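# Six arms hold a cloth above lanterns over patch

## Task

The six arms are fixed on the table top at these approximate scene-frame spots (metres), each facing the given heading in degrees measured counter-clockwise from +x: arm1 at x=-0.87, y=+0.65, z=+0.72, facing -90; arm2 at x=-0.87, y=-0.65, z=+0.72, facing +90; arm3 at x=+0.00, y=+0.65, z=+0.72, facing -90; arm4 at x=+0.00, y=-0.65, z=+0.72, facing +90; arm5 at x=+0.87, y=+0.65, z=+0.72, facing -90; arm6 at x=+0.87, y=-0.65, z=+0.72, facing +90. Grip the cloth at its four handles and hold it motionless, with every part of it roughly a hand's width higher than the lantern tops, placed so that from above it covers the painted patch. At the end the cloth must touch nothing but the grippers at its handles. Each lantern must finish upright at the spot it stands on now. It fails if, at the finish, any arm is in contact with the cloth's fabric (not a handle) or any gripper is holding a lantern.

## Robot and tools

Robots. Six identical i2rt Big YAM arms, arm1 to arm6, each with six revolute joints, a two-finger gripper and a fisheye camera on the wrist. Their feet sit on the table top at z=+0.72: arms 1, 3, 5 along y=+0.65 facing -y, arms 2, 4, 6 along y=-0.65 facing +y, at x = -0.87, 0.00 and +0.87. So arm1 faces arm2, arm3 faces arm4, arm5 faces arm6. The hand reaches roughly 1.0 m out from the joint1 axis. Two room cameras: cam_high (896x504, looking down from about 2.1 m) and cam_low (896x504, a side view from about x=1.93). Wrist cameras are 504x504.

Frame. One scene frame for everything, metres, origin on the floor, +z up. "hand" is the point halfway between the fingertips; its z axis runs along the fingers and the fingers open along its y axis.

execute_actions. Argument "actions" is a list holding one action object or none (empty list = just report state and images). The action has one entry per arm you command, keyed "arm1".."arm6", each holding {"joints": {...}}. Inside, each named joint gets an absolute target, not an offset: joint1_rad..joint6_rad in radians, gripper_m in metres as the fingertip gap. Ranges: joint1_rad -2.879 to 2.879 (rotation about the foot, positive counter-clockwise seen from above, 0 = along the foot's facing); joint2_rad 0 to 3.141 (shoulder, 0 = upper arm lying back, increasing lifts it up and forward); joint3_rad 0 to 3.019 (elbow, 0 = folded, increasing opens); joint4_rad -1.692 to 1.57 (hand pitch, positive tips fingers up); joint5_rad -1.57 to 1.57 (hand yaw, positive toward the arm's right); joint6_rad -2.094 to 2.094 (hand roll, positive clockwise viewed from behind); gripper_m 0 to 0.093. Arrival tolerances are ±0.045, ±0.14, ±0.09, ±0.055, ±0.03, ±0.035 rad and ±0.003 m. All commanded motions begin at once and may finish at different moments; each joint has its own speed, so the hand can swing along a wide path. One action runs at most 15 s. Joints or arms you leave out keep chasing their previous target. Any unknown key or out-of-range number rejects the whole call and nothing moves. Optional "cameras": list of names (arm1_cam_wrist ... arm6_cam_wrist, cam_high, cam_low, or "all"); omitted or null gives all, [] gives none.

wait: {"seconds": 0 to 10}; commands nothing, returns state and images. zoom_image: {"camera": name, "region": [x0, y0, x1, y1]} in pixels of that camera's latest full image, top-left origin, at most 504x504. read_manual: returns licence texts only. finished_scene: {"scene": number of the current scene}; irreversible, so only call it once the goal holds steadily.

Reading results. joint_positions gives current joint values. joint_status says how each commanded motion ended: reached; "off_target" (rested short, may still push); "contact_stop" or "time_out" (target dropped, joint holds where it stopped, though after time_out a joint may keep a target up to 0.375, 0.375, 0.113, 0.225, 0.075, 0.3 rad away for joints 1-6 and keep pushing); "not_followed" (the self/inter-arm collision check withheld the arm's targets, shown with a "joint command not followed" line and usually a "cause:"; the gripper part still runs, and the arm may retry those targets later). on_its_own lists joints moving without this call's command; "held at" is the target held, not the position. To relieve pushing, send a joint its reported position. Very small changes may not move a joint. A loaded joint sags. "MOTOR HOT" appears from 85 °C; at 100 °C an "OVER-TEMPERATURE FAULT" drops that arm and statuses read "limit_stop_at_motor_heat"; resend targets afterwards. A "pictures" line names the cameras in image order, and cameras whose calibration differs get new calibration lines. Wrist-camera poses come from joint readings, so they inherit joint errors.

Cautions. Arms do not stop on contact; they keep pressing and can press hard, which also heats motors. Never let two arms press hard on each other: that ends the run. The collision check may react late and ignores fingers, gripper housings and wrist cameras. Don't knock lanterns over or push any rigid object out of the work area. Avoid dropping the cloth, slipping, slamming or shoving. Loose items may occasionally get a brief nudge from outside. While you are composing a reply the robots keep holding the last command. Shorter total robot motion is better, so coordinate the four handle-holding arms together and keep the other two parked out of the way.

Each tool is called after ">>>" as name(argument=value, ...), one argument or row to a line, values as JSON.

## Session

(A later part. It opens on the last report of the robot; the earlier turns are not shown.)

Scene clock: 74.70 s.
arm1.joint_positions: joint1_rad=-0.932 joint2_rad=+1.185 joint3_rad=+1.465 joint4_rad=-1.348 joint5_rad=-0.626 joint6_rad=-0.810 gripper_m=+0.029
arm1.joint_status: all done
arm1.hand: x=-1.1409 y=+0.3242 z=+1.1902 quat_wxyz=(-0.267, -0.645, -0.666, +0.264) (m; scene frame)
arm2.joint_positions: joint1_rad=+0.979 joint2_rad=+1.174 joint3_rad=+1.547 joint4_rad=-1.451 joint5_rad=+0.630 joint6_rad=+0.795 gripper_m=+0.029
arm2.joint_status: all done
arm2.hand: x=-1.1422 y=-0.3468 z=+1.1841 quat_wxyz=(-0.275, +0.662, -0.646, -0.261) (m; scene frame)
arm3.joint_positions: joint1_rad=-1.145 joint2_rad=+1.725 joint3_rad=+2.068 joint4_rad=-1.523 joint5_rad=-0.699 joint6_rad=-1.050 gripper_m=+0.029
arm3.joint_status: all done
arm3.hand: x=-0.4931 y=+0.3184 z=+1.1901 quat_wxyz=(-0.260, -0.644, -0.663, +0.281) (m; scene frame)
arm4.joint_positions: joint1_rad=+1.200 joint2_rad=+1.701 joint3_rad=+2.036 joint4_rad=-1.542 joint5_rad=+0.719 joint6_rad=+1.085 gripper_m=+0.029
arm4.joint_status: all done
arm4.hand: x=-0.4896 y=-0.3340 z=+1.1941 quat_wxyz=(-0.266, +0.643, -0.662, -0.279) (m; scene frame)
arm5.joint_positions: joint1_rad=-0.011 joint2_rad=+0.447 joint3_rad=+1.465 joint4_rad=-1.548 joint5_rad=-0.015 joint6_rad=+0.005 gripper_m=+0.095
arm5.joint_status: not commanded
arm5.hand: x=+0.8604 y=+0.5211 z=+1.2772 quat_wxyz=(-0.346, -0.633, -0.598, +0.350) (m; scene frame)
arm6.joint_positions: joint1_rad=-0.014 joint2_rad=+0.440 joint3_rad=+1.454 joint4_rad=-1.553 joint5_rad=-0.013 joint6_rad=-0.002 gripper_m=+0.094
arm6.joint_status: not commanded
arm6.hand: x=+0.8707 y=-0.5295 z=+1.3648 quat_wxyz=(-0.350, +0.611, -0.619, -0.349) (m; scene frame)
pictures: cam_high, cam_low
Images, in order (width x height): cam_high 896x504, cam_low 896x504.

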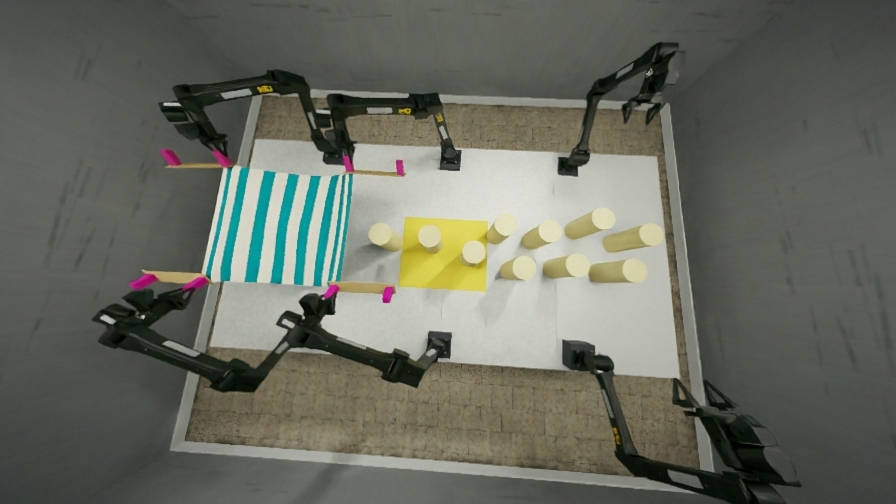

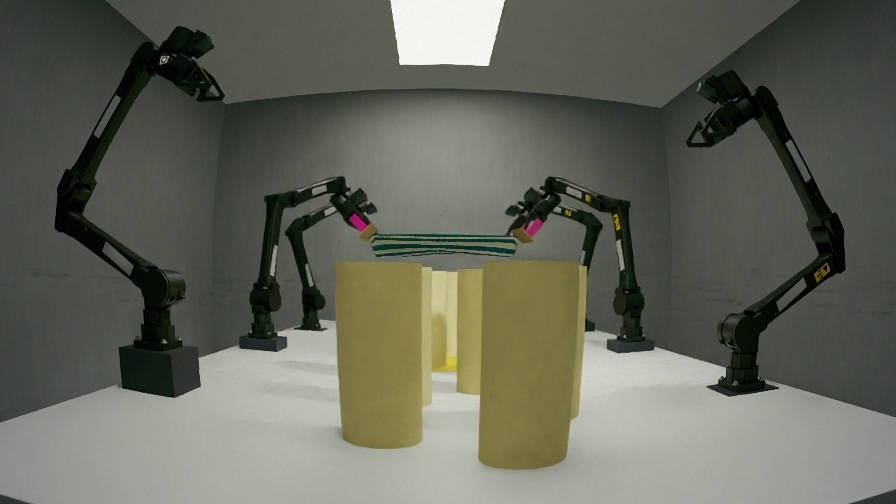

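Good. Replay W2.

>>> execute_actions(
  actions=[
    {"arm1":{"joints":{"joint1_rad":-0.562,"joint2_rad":0.895,"joint3_rad":1.29,"joint4_rad":-1.269,"joint5_rad":-0.411,"joint6_rad":-0.461}},"arm2":{"joints":{"joint1_rad":0.590,"joint2_rad":0.895,"joint3_rad":1.39,"joint4_rad":-1.36,"joint5_rad":0.40,"joint6_rad":0.446}},"arm3":{"joints":{"joint1_rad":-0.991,"joint2_rad":1.30,"joint3_rad":1.615,"joint4_rad":-1.37,"joint5_rad":-0.626,"joint6_rad":-0.828}},"arm4":{"joints":{"joint1_rad":1.041,"joint2_rad":1.29,"joint3_rad":1.595,"joint4_rad":-1.39,"joint5_rad":0.648,"joint6_rad":0.884}}},
  ],
  cameras=["cam_low"],
)

>>> execute_actions(
  actions=[
    {"arm1":{"joints":{"joint1_rad":0.199,"joint2_rad":0.778,"joint3_rad":1.22,"joint4_rad":-1.222,"joint5_rad":0.107,"joint6_rad":0.11}},"arm2":{"joints":{"joint1_rad":-0.216,"joint2_rad":0.80,"joint3_rad":1.33,"joint4_rad":-1.315,"joint5_rad":-0.151,"joint6_rad":-0.156}},"arm3":{"joints":{"joint1_rad":-0.645,"joint2_rad":0.958,"joint3_rad":1.34,"joint4_rad":-1.26,"joint5_rad":-0.427,"joint6_rad":-0.483}},"arm4":{"joints":{"joint1_rad":0.71,"joint2_rad":0.928,"joint3_rad":1.31,"joint4_rad":-1.288,"joint5_rad":0.466,"joint6_rad":0.539}}},
  ],
  cameras=["cam_high","cam_low"],
)

Scene clock: 80.97 s.
arm1.joint_positions: joint1_rad=-0.561 joint2_rad=+0.901 joint3_rad=+1.284 joint4_rad=-1.285 joint5_rad=-0.422 joint6_rad=-0.462 gripper_m=+0.029
arm1.joint_status: all done
arm1.hand: x=-0.9901 y=+0.3250 z=+1.1940 quat_wxyz=(-0.267, -0.644, -0.669, +0.259) (m; scene frame)
arm2.joint_positions: joint1_rad=+0.587 joint2_rad=+0.900 joint3_rad=+1.380 joint4_rad=-1.378 joint5_rad=+0.409 joint6_rad=+0.447 gripper_m=+0.029
arm2.joint_status: all done
arm2.hand: x=-0.9929 y=-0.3439 z=+1.1912 quat_wxyz=(-0.271, +0.655, -0.656, -0.261) (m; scene frame)
arm3.joint_positions: joint1_rad=-0.978 joint2_rad=+1.311 joint3_rad=+1.617 joint4_rad=-1.375 joint5_rad=-0.624 joint6_rad=-0.853 gripper_m=+0.029
arm3.joint_status: all done
arm3.hand: x=-0.3288 y=+0.3186 z=+1.1987 quat_wxyz=(-0.261, -0.647, -0.661, +0.277) (m; scene frame)
arm4.joint_positions: joint1_rad=+1.028 joint2_rad=+1.289 joint3_rad=+1.592 joint4_rad=-1.387 joint5_rad=+0.646 joint6_rad=+0.907 gripper_m=+0.029
arm4.joint_status: all done
arm4.hand: x=-0.3257 y=-0.3290 z=+1.2017 quat_wxyz=(-0.262, +0.637, -0.669, -0.280) (m; scene frame)
arm5.joint_positions: joint1_rad=-0.011 joint2_rad=+0.447 joint3_rad=+1.465 joint4_rad=-1.548 joint5_rad=-0.015 joint6_rad=+0.005 gripper_m=+0.095
arm5.joint_status: not commanded
arm5.hand: x=+0.8604 y=+0.5211 z=+1.2772 quat_wxyz=(-0.346, -0.633, -0.598, +0.350) (m; scene frame)
arm6.joint_positions: joint1_rad=-0.014 joint2_rad=+0.440 joint3_rad=+1.454 joint4_rad=-1.553 joint5_rad=-0.013 joint6_rad=-0.002 gripper_m=+0.094
arm6.joint_status: not commanded
arm6.hand: x=+0.8707 y=-0.5295 z=+1.3648 quat_wxyz=(-0.350, +0.611, -0.619, -0.349) (m; scene frame)
pictures: cam_low
Images, in order (width x height): cam_low 896x504.

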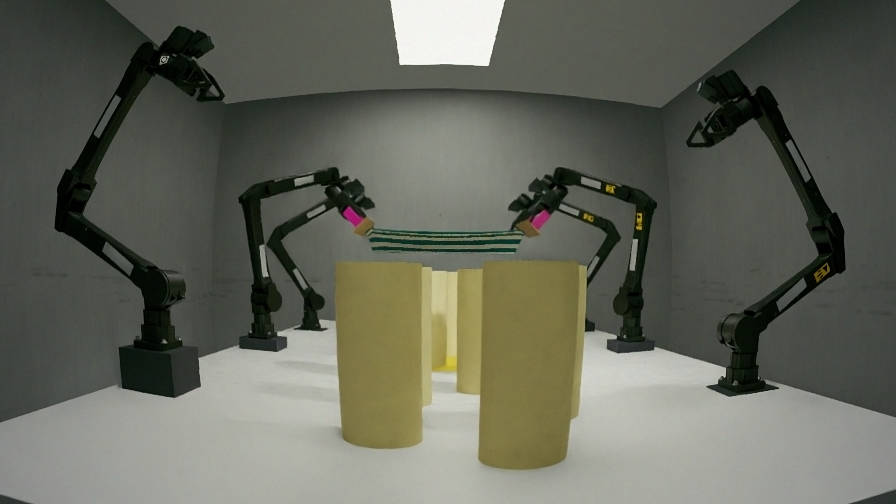

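Scene clock: 82.57 s.
arm1.joint_positions: joint1_rad=+0.194 joint2_rad=+0.788 joint3_rad=+1.211 joint4_rad=-1.233 joint5_rad=+0.097 joint6_rad=+0.109 gripper_m=+0.029
arm1.joint_status: all done
arm1.hand: x=-0.8247 y=+0.3276 z=+1.1865 quat_wxyz=(-0.262, -0.646, -0.669, +0.259) (m; scene frame)
arm2.joint_positions: joint1_rad=-0.214 joint2_rad=+0.818 joint3_rad=+1.324 joint4_rad=-1.328 joint5_rad=-0.140 joint6_rad=-0.154 gripper_m=+0.029
arm2.joint_status: all done
arm2.hand: x=-0.8282 y=-0.3395 z=+1.1867 quat_wxyz=(-0.264, +0.656, -0.657, -0.261) (m; scene frame)
arm3.joint_positions: joint1_rad=-0.654 joint2_rad=+0.964 joint3_rad=+1.343 joint4_rad=-1.252 joint5_rad=-0.422 joint6_rad=-0.509 gripper_m=+0.029
arm3.joint_status: all done
arm3.hand: x=-0.1718 y=+0.3217 z=+1.2012 quat_wxyz=(-0.257, -0.654, -0.649, +0.291) (m; scene frame)
arm4.joint_positions: joint1_rad=+0.719 joint2_rad=+0.927 joint3_rad=+1.308 joint4_rad=-1.271 joint5_rad=+0.458 joint6_rad=+0.564 gripper_m=+0.029
arm4.joint_status: all done
arm4.hand: x=-0.1693 y=-0.3371 z=+1.1998 quat_wxyz=(-0.259, +0.647, -0.656, -0.290) (m; scene frame)
arm5.joint_positions: joint1_rad=-0.011 joint2_rad=+0.447 joint3_rad=+1.465 joint4_rad=-1.548 joint5_rad=-0.015 joint6_rad=+0.005 gripper_m=+0.095
arm5.joint_status: not commanded
arm5.hand: x=+0.8604 y=+0.5211 z=+1.2772 quat_wxyz=(-0.346, -0.633, -0.598, +0.350) (m; scene frame)
arm6.joint_positions: joint1_rad=-0.014 joint2_rad=+0.440 joint3_rad=+1.454 joint4_rad=-1.553 joint5_rad=-0.013 joint6_rad=-0.002 gripper_m=+0.094
arm6.joint_status: not commanded
arm6.hand: x=+0.8707 y=-0.5295 z=+1.3648 quat_wxyz=(-0.350, +0.611, -0.619, -0.349) (m; scene frame)
pictures: cam_high, cam_low
Images, in order (width x height): cam_high 896x504, cam_low 896x504.

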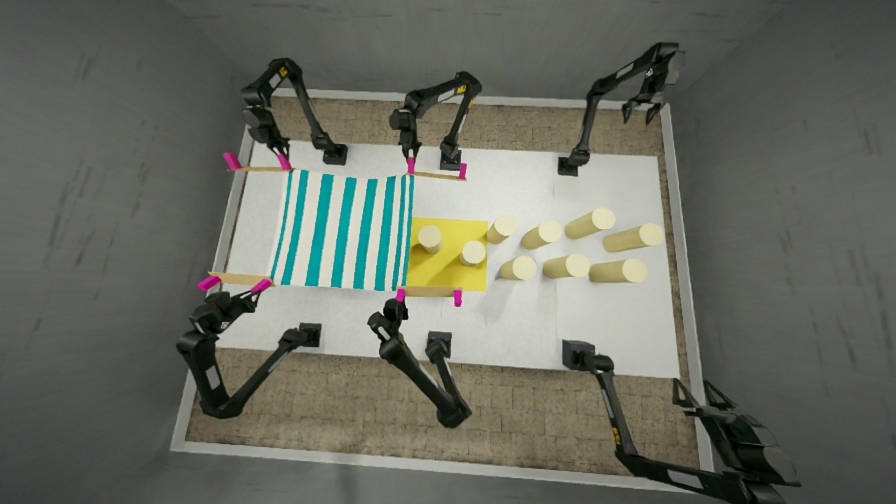

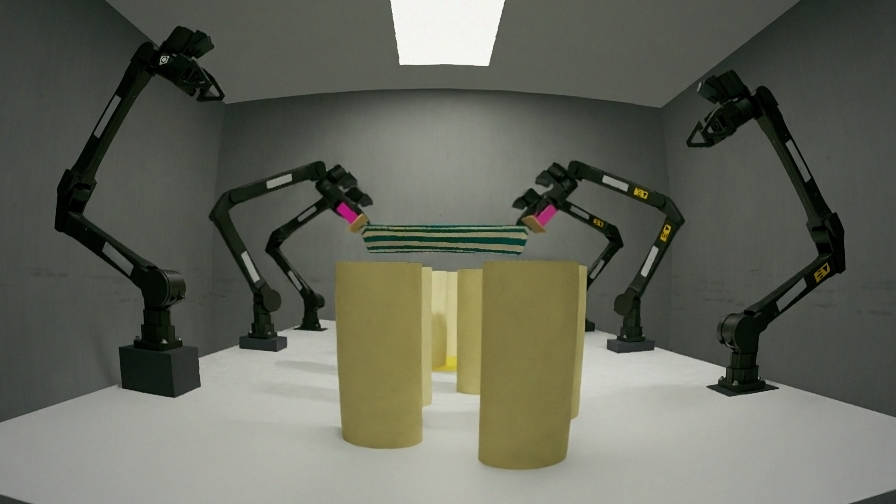

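>>> execute_actions(
  actions=[
    {"arm1":{"joints":{"joint1_rad":0.833,"joint2_rad":1.0,"joint3_rad":1.385,"joint4_rad":-1.305,"joint5_rad":0.525,"joint6_rad":0.622}},"arm2":{"joints":{"joint1_rad":-0.838,"joint2_rad":1.04,"joint3_rad":1.515,"joint4_rad":-1.42,"joint5_rad":-0.555,"joint6_rad":-0.67}},"arm3":{"joints":{"joint1_rad":0.056,"joint2_rad":0.81,"joint3_rad":1.25,"joint4_rad":-1.21,"joint5_rad":0.045,"joint6_rad":0.06}},"arm4":{"joints":{"joint1_rad":-0.036,"joint2_rad":0.76,"joint3_rad":1.215,"joint4_rad":-1.23,"joint5_rad":-0.03,"joint6_rad":-0.045}}},
  ],
  cameras=["cam_low"],
)

>>> execute_actions(
  actions=[
    {"arm1":{"joints":{"joint1_rad":1.122,"joint2_rad":1.365,"joint3_rad":1.715,"joint4_rad":-1.42,"joint5_rad":0.67,"joint6_rad":0.924}},"arm2":{"joints":{"joint1_rad":-1.107,"joint2_rad":1.42,"joint3_rad":1.865,"joint4_rad":-1.54,"joint5_rad":-0.68,"joint6_rad":-0.96}},"arm3":{"joints":{"joint1_rad":0.71,"joint2_rad":0.985,"joint3_rad":1.40,"joint4_rad":-1.285,"joint5_rad":0.475,"joint6_rad":0.565}},"arm4":{"joints":{"joint1_rad":-0.745,"joint2_rad":0.94,"joint3_rad":1.35,"joint4_rad":-1.305,"joint5_rad":-0.495,"joint6_rad":-0.60}}},
  ],
  cameras=["cam_high","cam_low"],
)

Scene clock: 89.63 s.
arm1.joint_positions: joint1_rad=+0.828 joint2_rad=+1.020 joint3_rad=+1.327 joint4_rad=-1.295 joint5_rad=+0.515 joint6_rad=+0.621 gripper_m=+0.029
arm1.joint_status: all done
arm1.hand: x=-0.6557 y=+0.3302 z=+1.1756 quat_wxyz=(-0.253, -0.646, -0.671, +0.264) (m; scene frame)
arm2.joint_positions: joint1_rad=-0.836 joint2_rad=+1.062 joint3_rad=+1.457 joint4_rad=-1.405 joint5_rad=-0.545 joint6_rad=-0.668 gripper_m=+0.029
arm2.joint_status: all done
arm2.hand: x=-0.6589 y=-0.3380 z=+1.1809 quat_wxyz=(-0.257, +0.655, -0.658, -0.268) (m; scene frame)
arm3.joint_positions: joint1_rad=+0.049 joint2_rad=+0.825 joint3_rad=+1.247 joint4_rad=-1.213 joint5_rad=+0.048 joint6_rad=+0.034 gripper_m=+0.029
arm3.joint_status: all done
arm3.hand: x=+0.0022 y=+0.3144 z=+1.1924 quat_wxyz=(-0.261, -0.662, -0.646, +0.277) (m; scene frame)
arm4.joint_positions: joint1_rad=-0.027 joint2_rad=+0.771 joint3_rad=+1.204 joint4_rad=-1.226 joint5_rad=-0.036 joint6_rad=-0.021 gripper_m=+0.029
arm4.joint_status: all done
arm4.hand: x=+0.0045 y=-0.3330 z=+1.1896 quat_wxyz=(-0.264, +0.655, -0.653, -0.273) (m; scene frame)
arm5.joint_positions: joint1_rad=-0.011 joint2_rad=+0.447 joint3_rad=+1.465 joint4_rad=-1.548 joint5_rad=-0.015 joint6_rad=+0.005 gripper_m=+0.095
arm5.joint_status: not commanded
arm5.hand: x=+0.8604 y=+0.5211 z=+1.2772 quat_wxyz=(-0.346, -0.633, -0.598, +0.350) (m; scene frame)
arm6.joint_positions: joint1_rad=-0.014 joint2_rad=+0.440 joint3_rad=+1.454 joint4_rad=-1.553 joint5_rad=-0.013 joint6_rad=-0.002 gripper_m=+0.094
arm6.joint_status: not commanded
arm6.hand: x=+0.8707 y=-0.5295 z=+1.3648 quat_wxyz=(-0.350, +0.611, -0.619, -0.349) (m; scene frame)
pictures: cam_low
Images, in order (width x height): cam_low 896x504.

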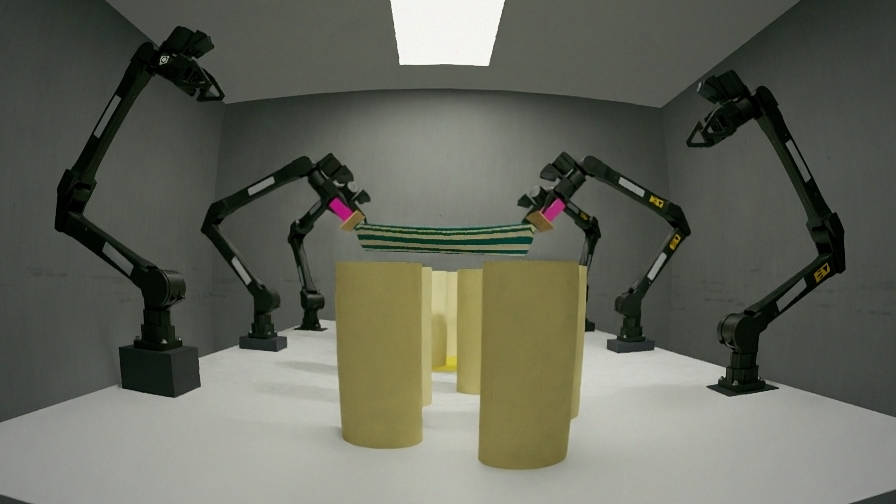

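Scene clock: 91.20 s.
arm1.joint_positions: joint1_rad=+1.119 joint2_rad=+1.391 joint3_rad=+1.656 joint4_rad=-1.405 joint5_rad=+0.665 joint6_rad=+0.922 gripper_m=+0.029
arm1.joint_status: all done
arm1.hand: x=-0.4871 y=+0.3352 z=+1.1813 quat_wxyz=(-0.261, -0.645, -0.667, +0.266) (m; scene frame)
arm2.joint_positions: joint1_rad=-1.106 joint2_rad=+1.442 joint3_rad=+1.805 joint4_rad=-1.524 joint5_rad=-0.675 joint6_rad=-0.958 gripper_m=+0.029
arm2.joint_status: all done
arm2.hand: x=-0.4900 y=-0.3378 z=+1.1864 quat_wxyz=(-0.265, +0.656, -0.654, -0.268) (m; scene frame)
arm3.joint_positions: joint1_rad=+0.705 joint2_rad=+1.011 joint3_rad=+1.326 joint4_rad=-1.279 joint5_rad=+0.476 joint6_rad=+0.539 gripper_m=+0.029
arm3.joint_status: all done
arm3.hand: x=+0.1741 y=+0.3130 z=+1.1752 quat_wxyz=(-0.246, -0.659, -0.656, +0.273) (m; scene frame)
arm4.joint_positions: joint1_rad=-0.732 joint2_rad=+0.959 joint3_rad=+1.298 joint4_rad=-1.303 joint5_rad=-0.502 joint6_rad=-0.576 gripper_m=+0.029
arm4.joint_status: all done
arm4.hand: x=+0.1733 y=-0.3367 z=+1.1830 quat_wxyz=(-0.256, +0.655, -0.657, -0.272) (m; scene frame)
arm5.joint_positions: joint1_rad=-0.011 joint2_rad=+0.447 joint3_rad=+1.465 joint4_rad=-1.548 joint5_rad=-0.015 joint6_rad=+0.005 gripper_m=+0.095
arm5.joint_status: not commanded
arm5.hand: x=+0.8604 y=+0.5211 z=+1.2772 quat_wxyz=(-0.346, -0.633, -0.598, +0.350) (m; scene frame)
arm6.joint_positions: joint1_rad=-0.014 joint2_rad=+0.440 joint3_rad=+1.454 joint4_rad=-1.553 joint5_rad=-0.013 joint6_rad=-0.002 gripper_m=+0.094
arm6.joint_status: not commanded
arm6.hand: x=+0.8707 y=-0.5295 z=+1.3648 quat_wxyz=(-0.350, +0.611, -0.619, -0.349) (m; scene frame)
pictures: cam_high, cam_low
Images, in order (width x height): cam_high 896x504, cam_low 896x504.

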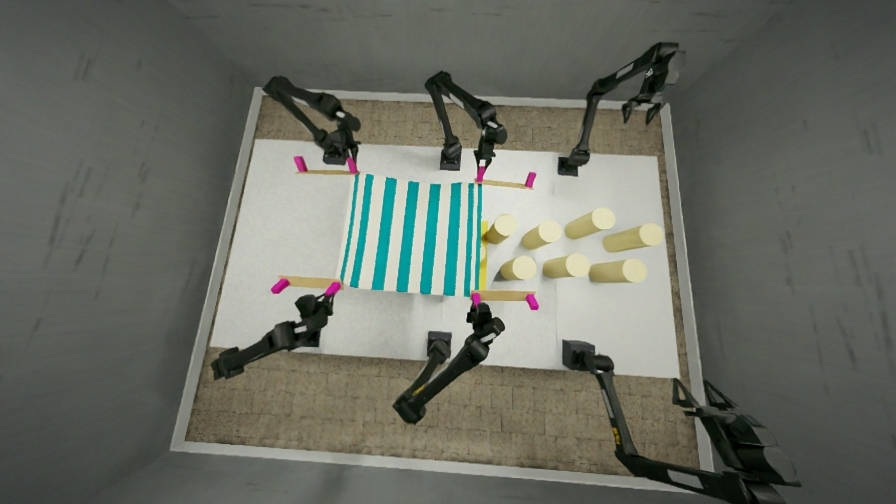

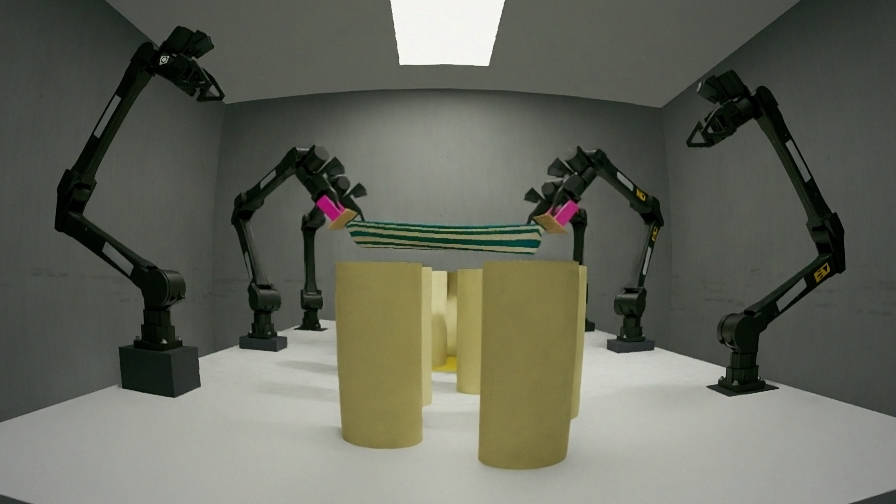

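>>> execute_actions(
  actions=[
    {"arm1":{"joints":{"joint1_rad":1.21,"joint2_rad":1.74,"joint3_rad":2.115,"joint4_rad":-1.505,"joint5_rad":0.70,"joint6_rad":1.018}},"arm2":{"joints":{"joint1_rad":-1.305,"joint2_rad":1.742,"joint3_rad":2.195,"joint4_rad":-1.66,"joint5_rad":-0.81,"joint6_rad":-1.17}},"arm3":{"joints":{"joint1_rad":0.975,"joint2_rad":1.302,"joint3_rad":1.612,"joint4_rad":-1.29,"joint5_rad":0.605,"joint6_rad":0.81}},"arm4":{"joints":{"joint1_rad":-1.145,"joint2_rad":1.21,"joint3_rad":1.52,"joint4_rad":-1.41,"joint5_rad":-0.68,"joint6_rad":-1.005}}},
  ],
  cameras=["arm1_cam_wrist","arm2_cam_wrist","arm3_cam_wrist","arm4_cam_wrist","cam_high","cam_low"],
)

Scene clock: 105.37 s.
arm1.joint_positions: joint1_rad=+1.196 joint2_rad=+1.772 joint3_rad=+2.062 joint4_rad=-1.486 joint5_rad=+0.697 joint6_rad=+1.016 gripper_m=+0.029
arm1.joint_status: all done
arm1.hand: x=-0.3477 y=+0.3123 z=+1.1598 quat_wxyz=(-0.262, -0.646, -0.666, +0.267) (m; scene frame)
arm2.joint_positions: joint1_rad=-1.300 joint2_rad=+1.771 joint3_rad=+2.137 joint4_rad=-1.641 joint5_rad=-0.807 joint6_rad=-1.169 gripper_m=+0.029
arm2.joint_status: all done
arm2.hand: x=-0.3486 y=-0.3753 z=+1.1675 quat_wxyz=(-0.291, +0.644, -0.645, -0.291) (m; scene frame)
arm3.joint_positions: joint1_rad=+0.965 joint2_rad=+1.332 joint3_rad=+1.558 joint4_rad=-1.292 joint5_rad=+0.610 joint6_rad=+0.785 gripper_m=+0.029
arm3.joint_status: all done
arm3.hand: x=+0.3277 y=+0.2921 z=+1.1670 quat_wxyz=(-0.260, -0.655, -0.655, +0.272) (m; scene frame)
arm4.joint_positions: joint1_rad=-1.118 joint2_rad=+1.232 joint3_rad=+1.481 joint4_rad=-1.414 joint5_rad=-0.692 joint6_rad=-0.982 gripper_m=+0.029
arm4.joint_status: all done
arm4.hand: x=+0.3240 y=-0.3734 z=+1.1762 quat_wxyz=(-0.271, +0.655, -0.652, -0.270) (m; scene frame)
arm5.joint_positions: joint1_rad=-0.011 joint2_rad=+0.447 joint3_rad=+1.465 joint4_rad=-1.548 joint5_rad=-0.015 joint6_rad=+0.005 gripper_m=+0.095
arm5.joint_status: not commanded
arm5.hand: x=+0.8604 y=+0.5211 z=+1.2772 quat_wxyz=(-0.346, -0.633, -0.598, +0.350) (m; scene frame)
arm6.joint_positions: joint1_rad=-0.014 joint2_rad=+0.440 joint3_rad=+1.454 joint4_rad=-1.553 joint5_rad=-0.013 joint6_rad=-0.002 gripper_m=+0.094
arm6.joint_status: not commanded
arm6.hand: x=+0.8707 y=-0.5295 z=+1.3648 quat_wxyz=(-0.350, +0.611, -0.619, -0.349) (m; scene frame)
pictures: arm1_cam_wrist, arm2_cam_wrist, arm3_cam_wrist, arm4_cam_wrist, cam_high, cam_low
camera_calibration (this result's frames):
arm1_cam_wrist: T_world_to_cam=[[-0.999719, -0.0216769, 0.00957374, -0.349185], [-0.0227847, 0.990311, -0.136983, -0.154329], [-0.00651161, -0.137163, -0.990527, 1.31814], [0, 0, 0, 1]] pos_world=[-0.34402, 0.326064, 1.28786]
arm2_cam_wrist: T_world_to_cam=[[0.99993, -0.0112688, 0.00367718, 0.341921], [-0.0102735, -0.978632, -0.205364, -0.128727], [0.0059128, 0.205312, -0.978679, 1.3474], [0, 0, 0, 1]] pos_world=[-0.351187, -0.398761, 1.29098]
arm3_cam_wrist: T_world_to_cam=[[-0.999982, 0.00501865, -0.00339356, 0.331701], [0.00544646, 0.990025, -0.140787, -0.116556], [0.00265315, -0.140803, -0.990034, 1.32267], [0, 0, 0, 1]] pos_world=[0.32882, 0.299964, 1.29421]
arm4_cam_wrist: T_world_to_cam=[[0.999961, 0.00705739, -0.00522271, -0.313927], [0.00608538, -0.985917, -0.167127, -0.168017], [-0.00632863, 0.167088, -0.985922, 1.34552], [0, 0, 0, 1]] pos_world=[0.323453, -0.388256, 1.29686]
Images, in order (width x height): arm1_cam_wrist 504x504, arm2_cam_wrist 504x504, arm3_cam_wrist 504x504, arm4_cam_wrist 504x504, cam_high 896x504, cam_low 896x504.

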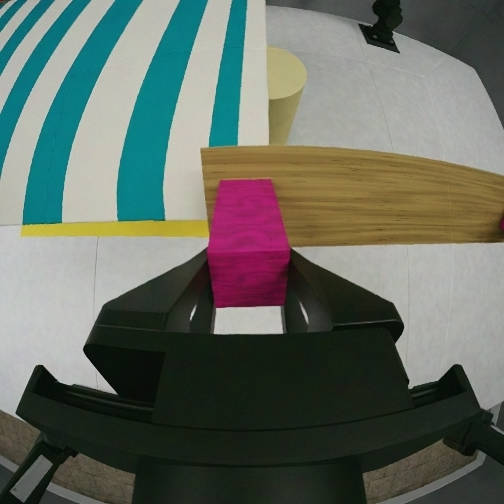

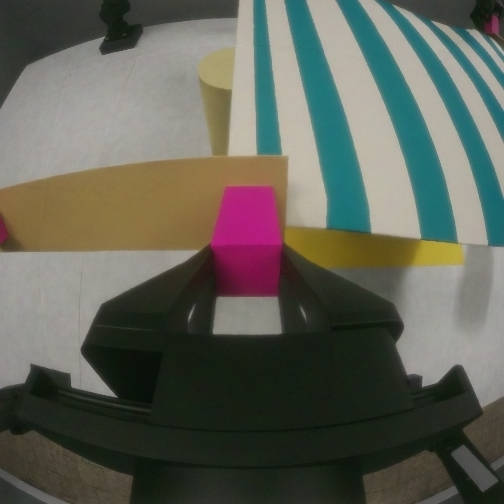

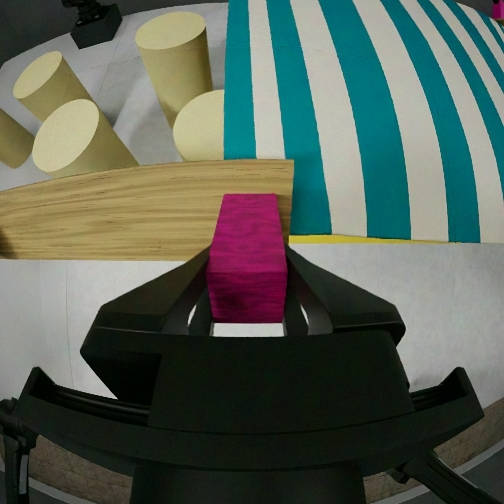

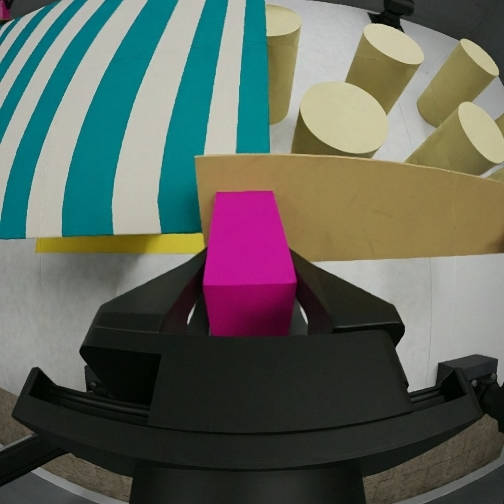

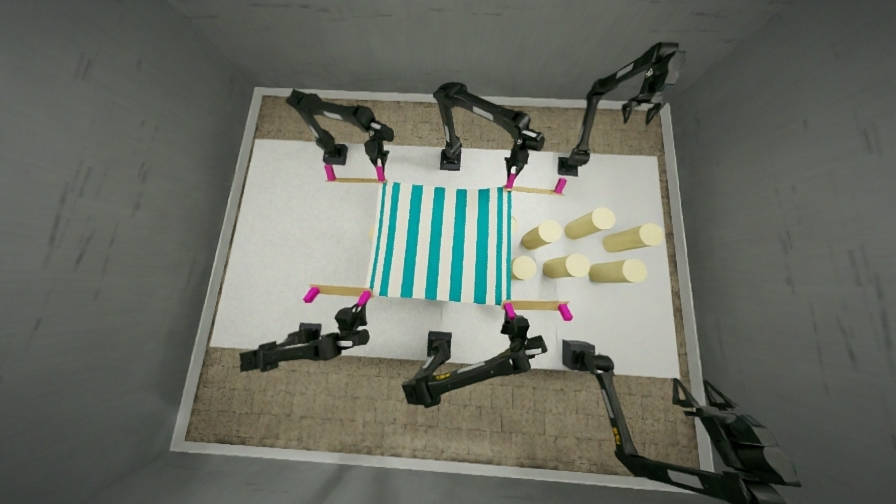

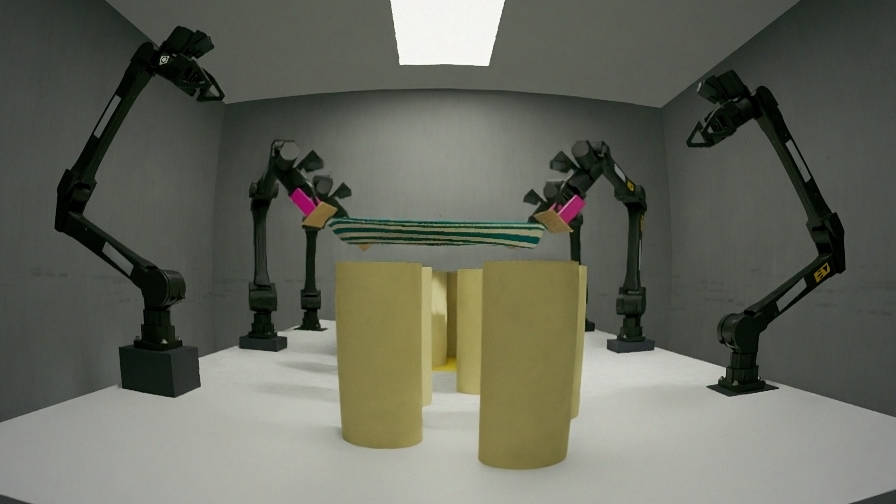

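>>> finished_scene(
  scene=2,
)

The scene is finished: the task was done.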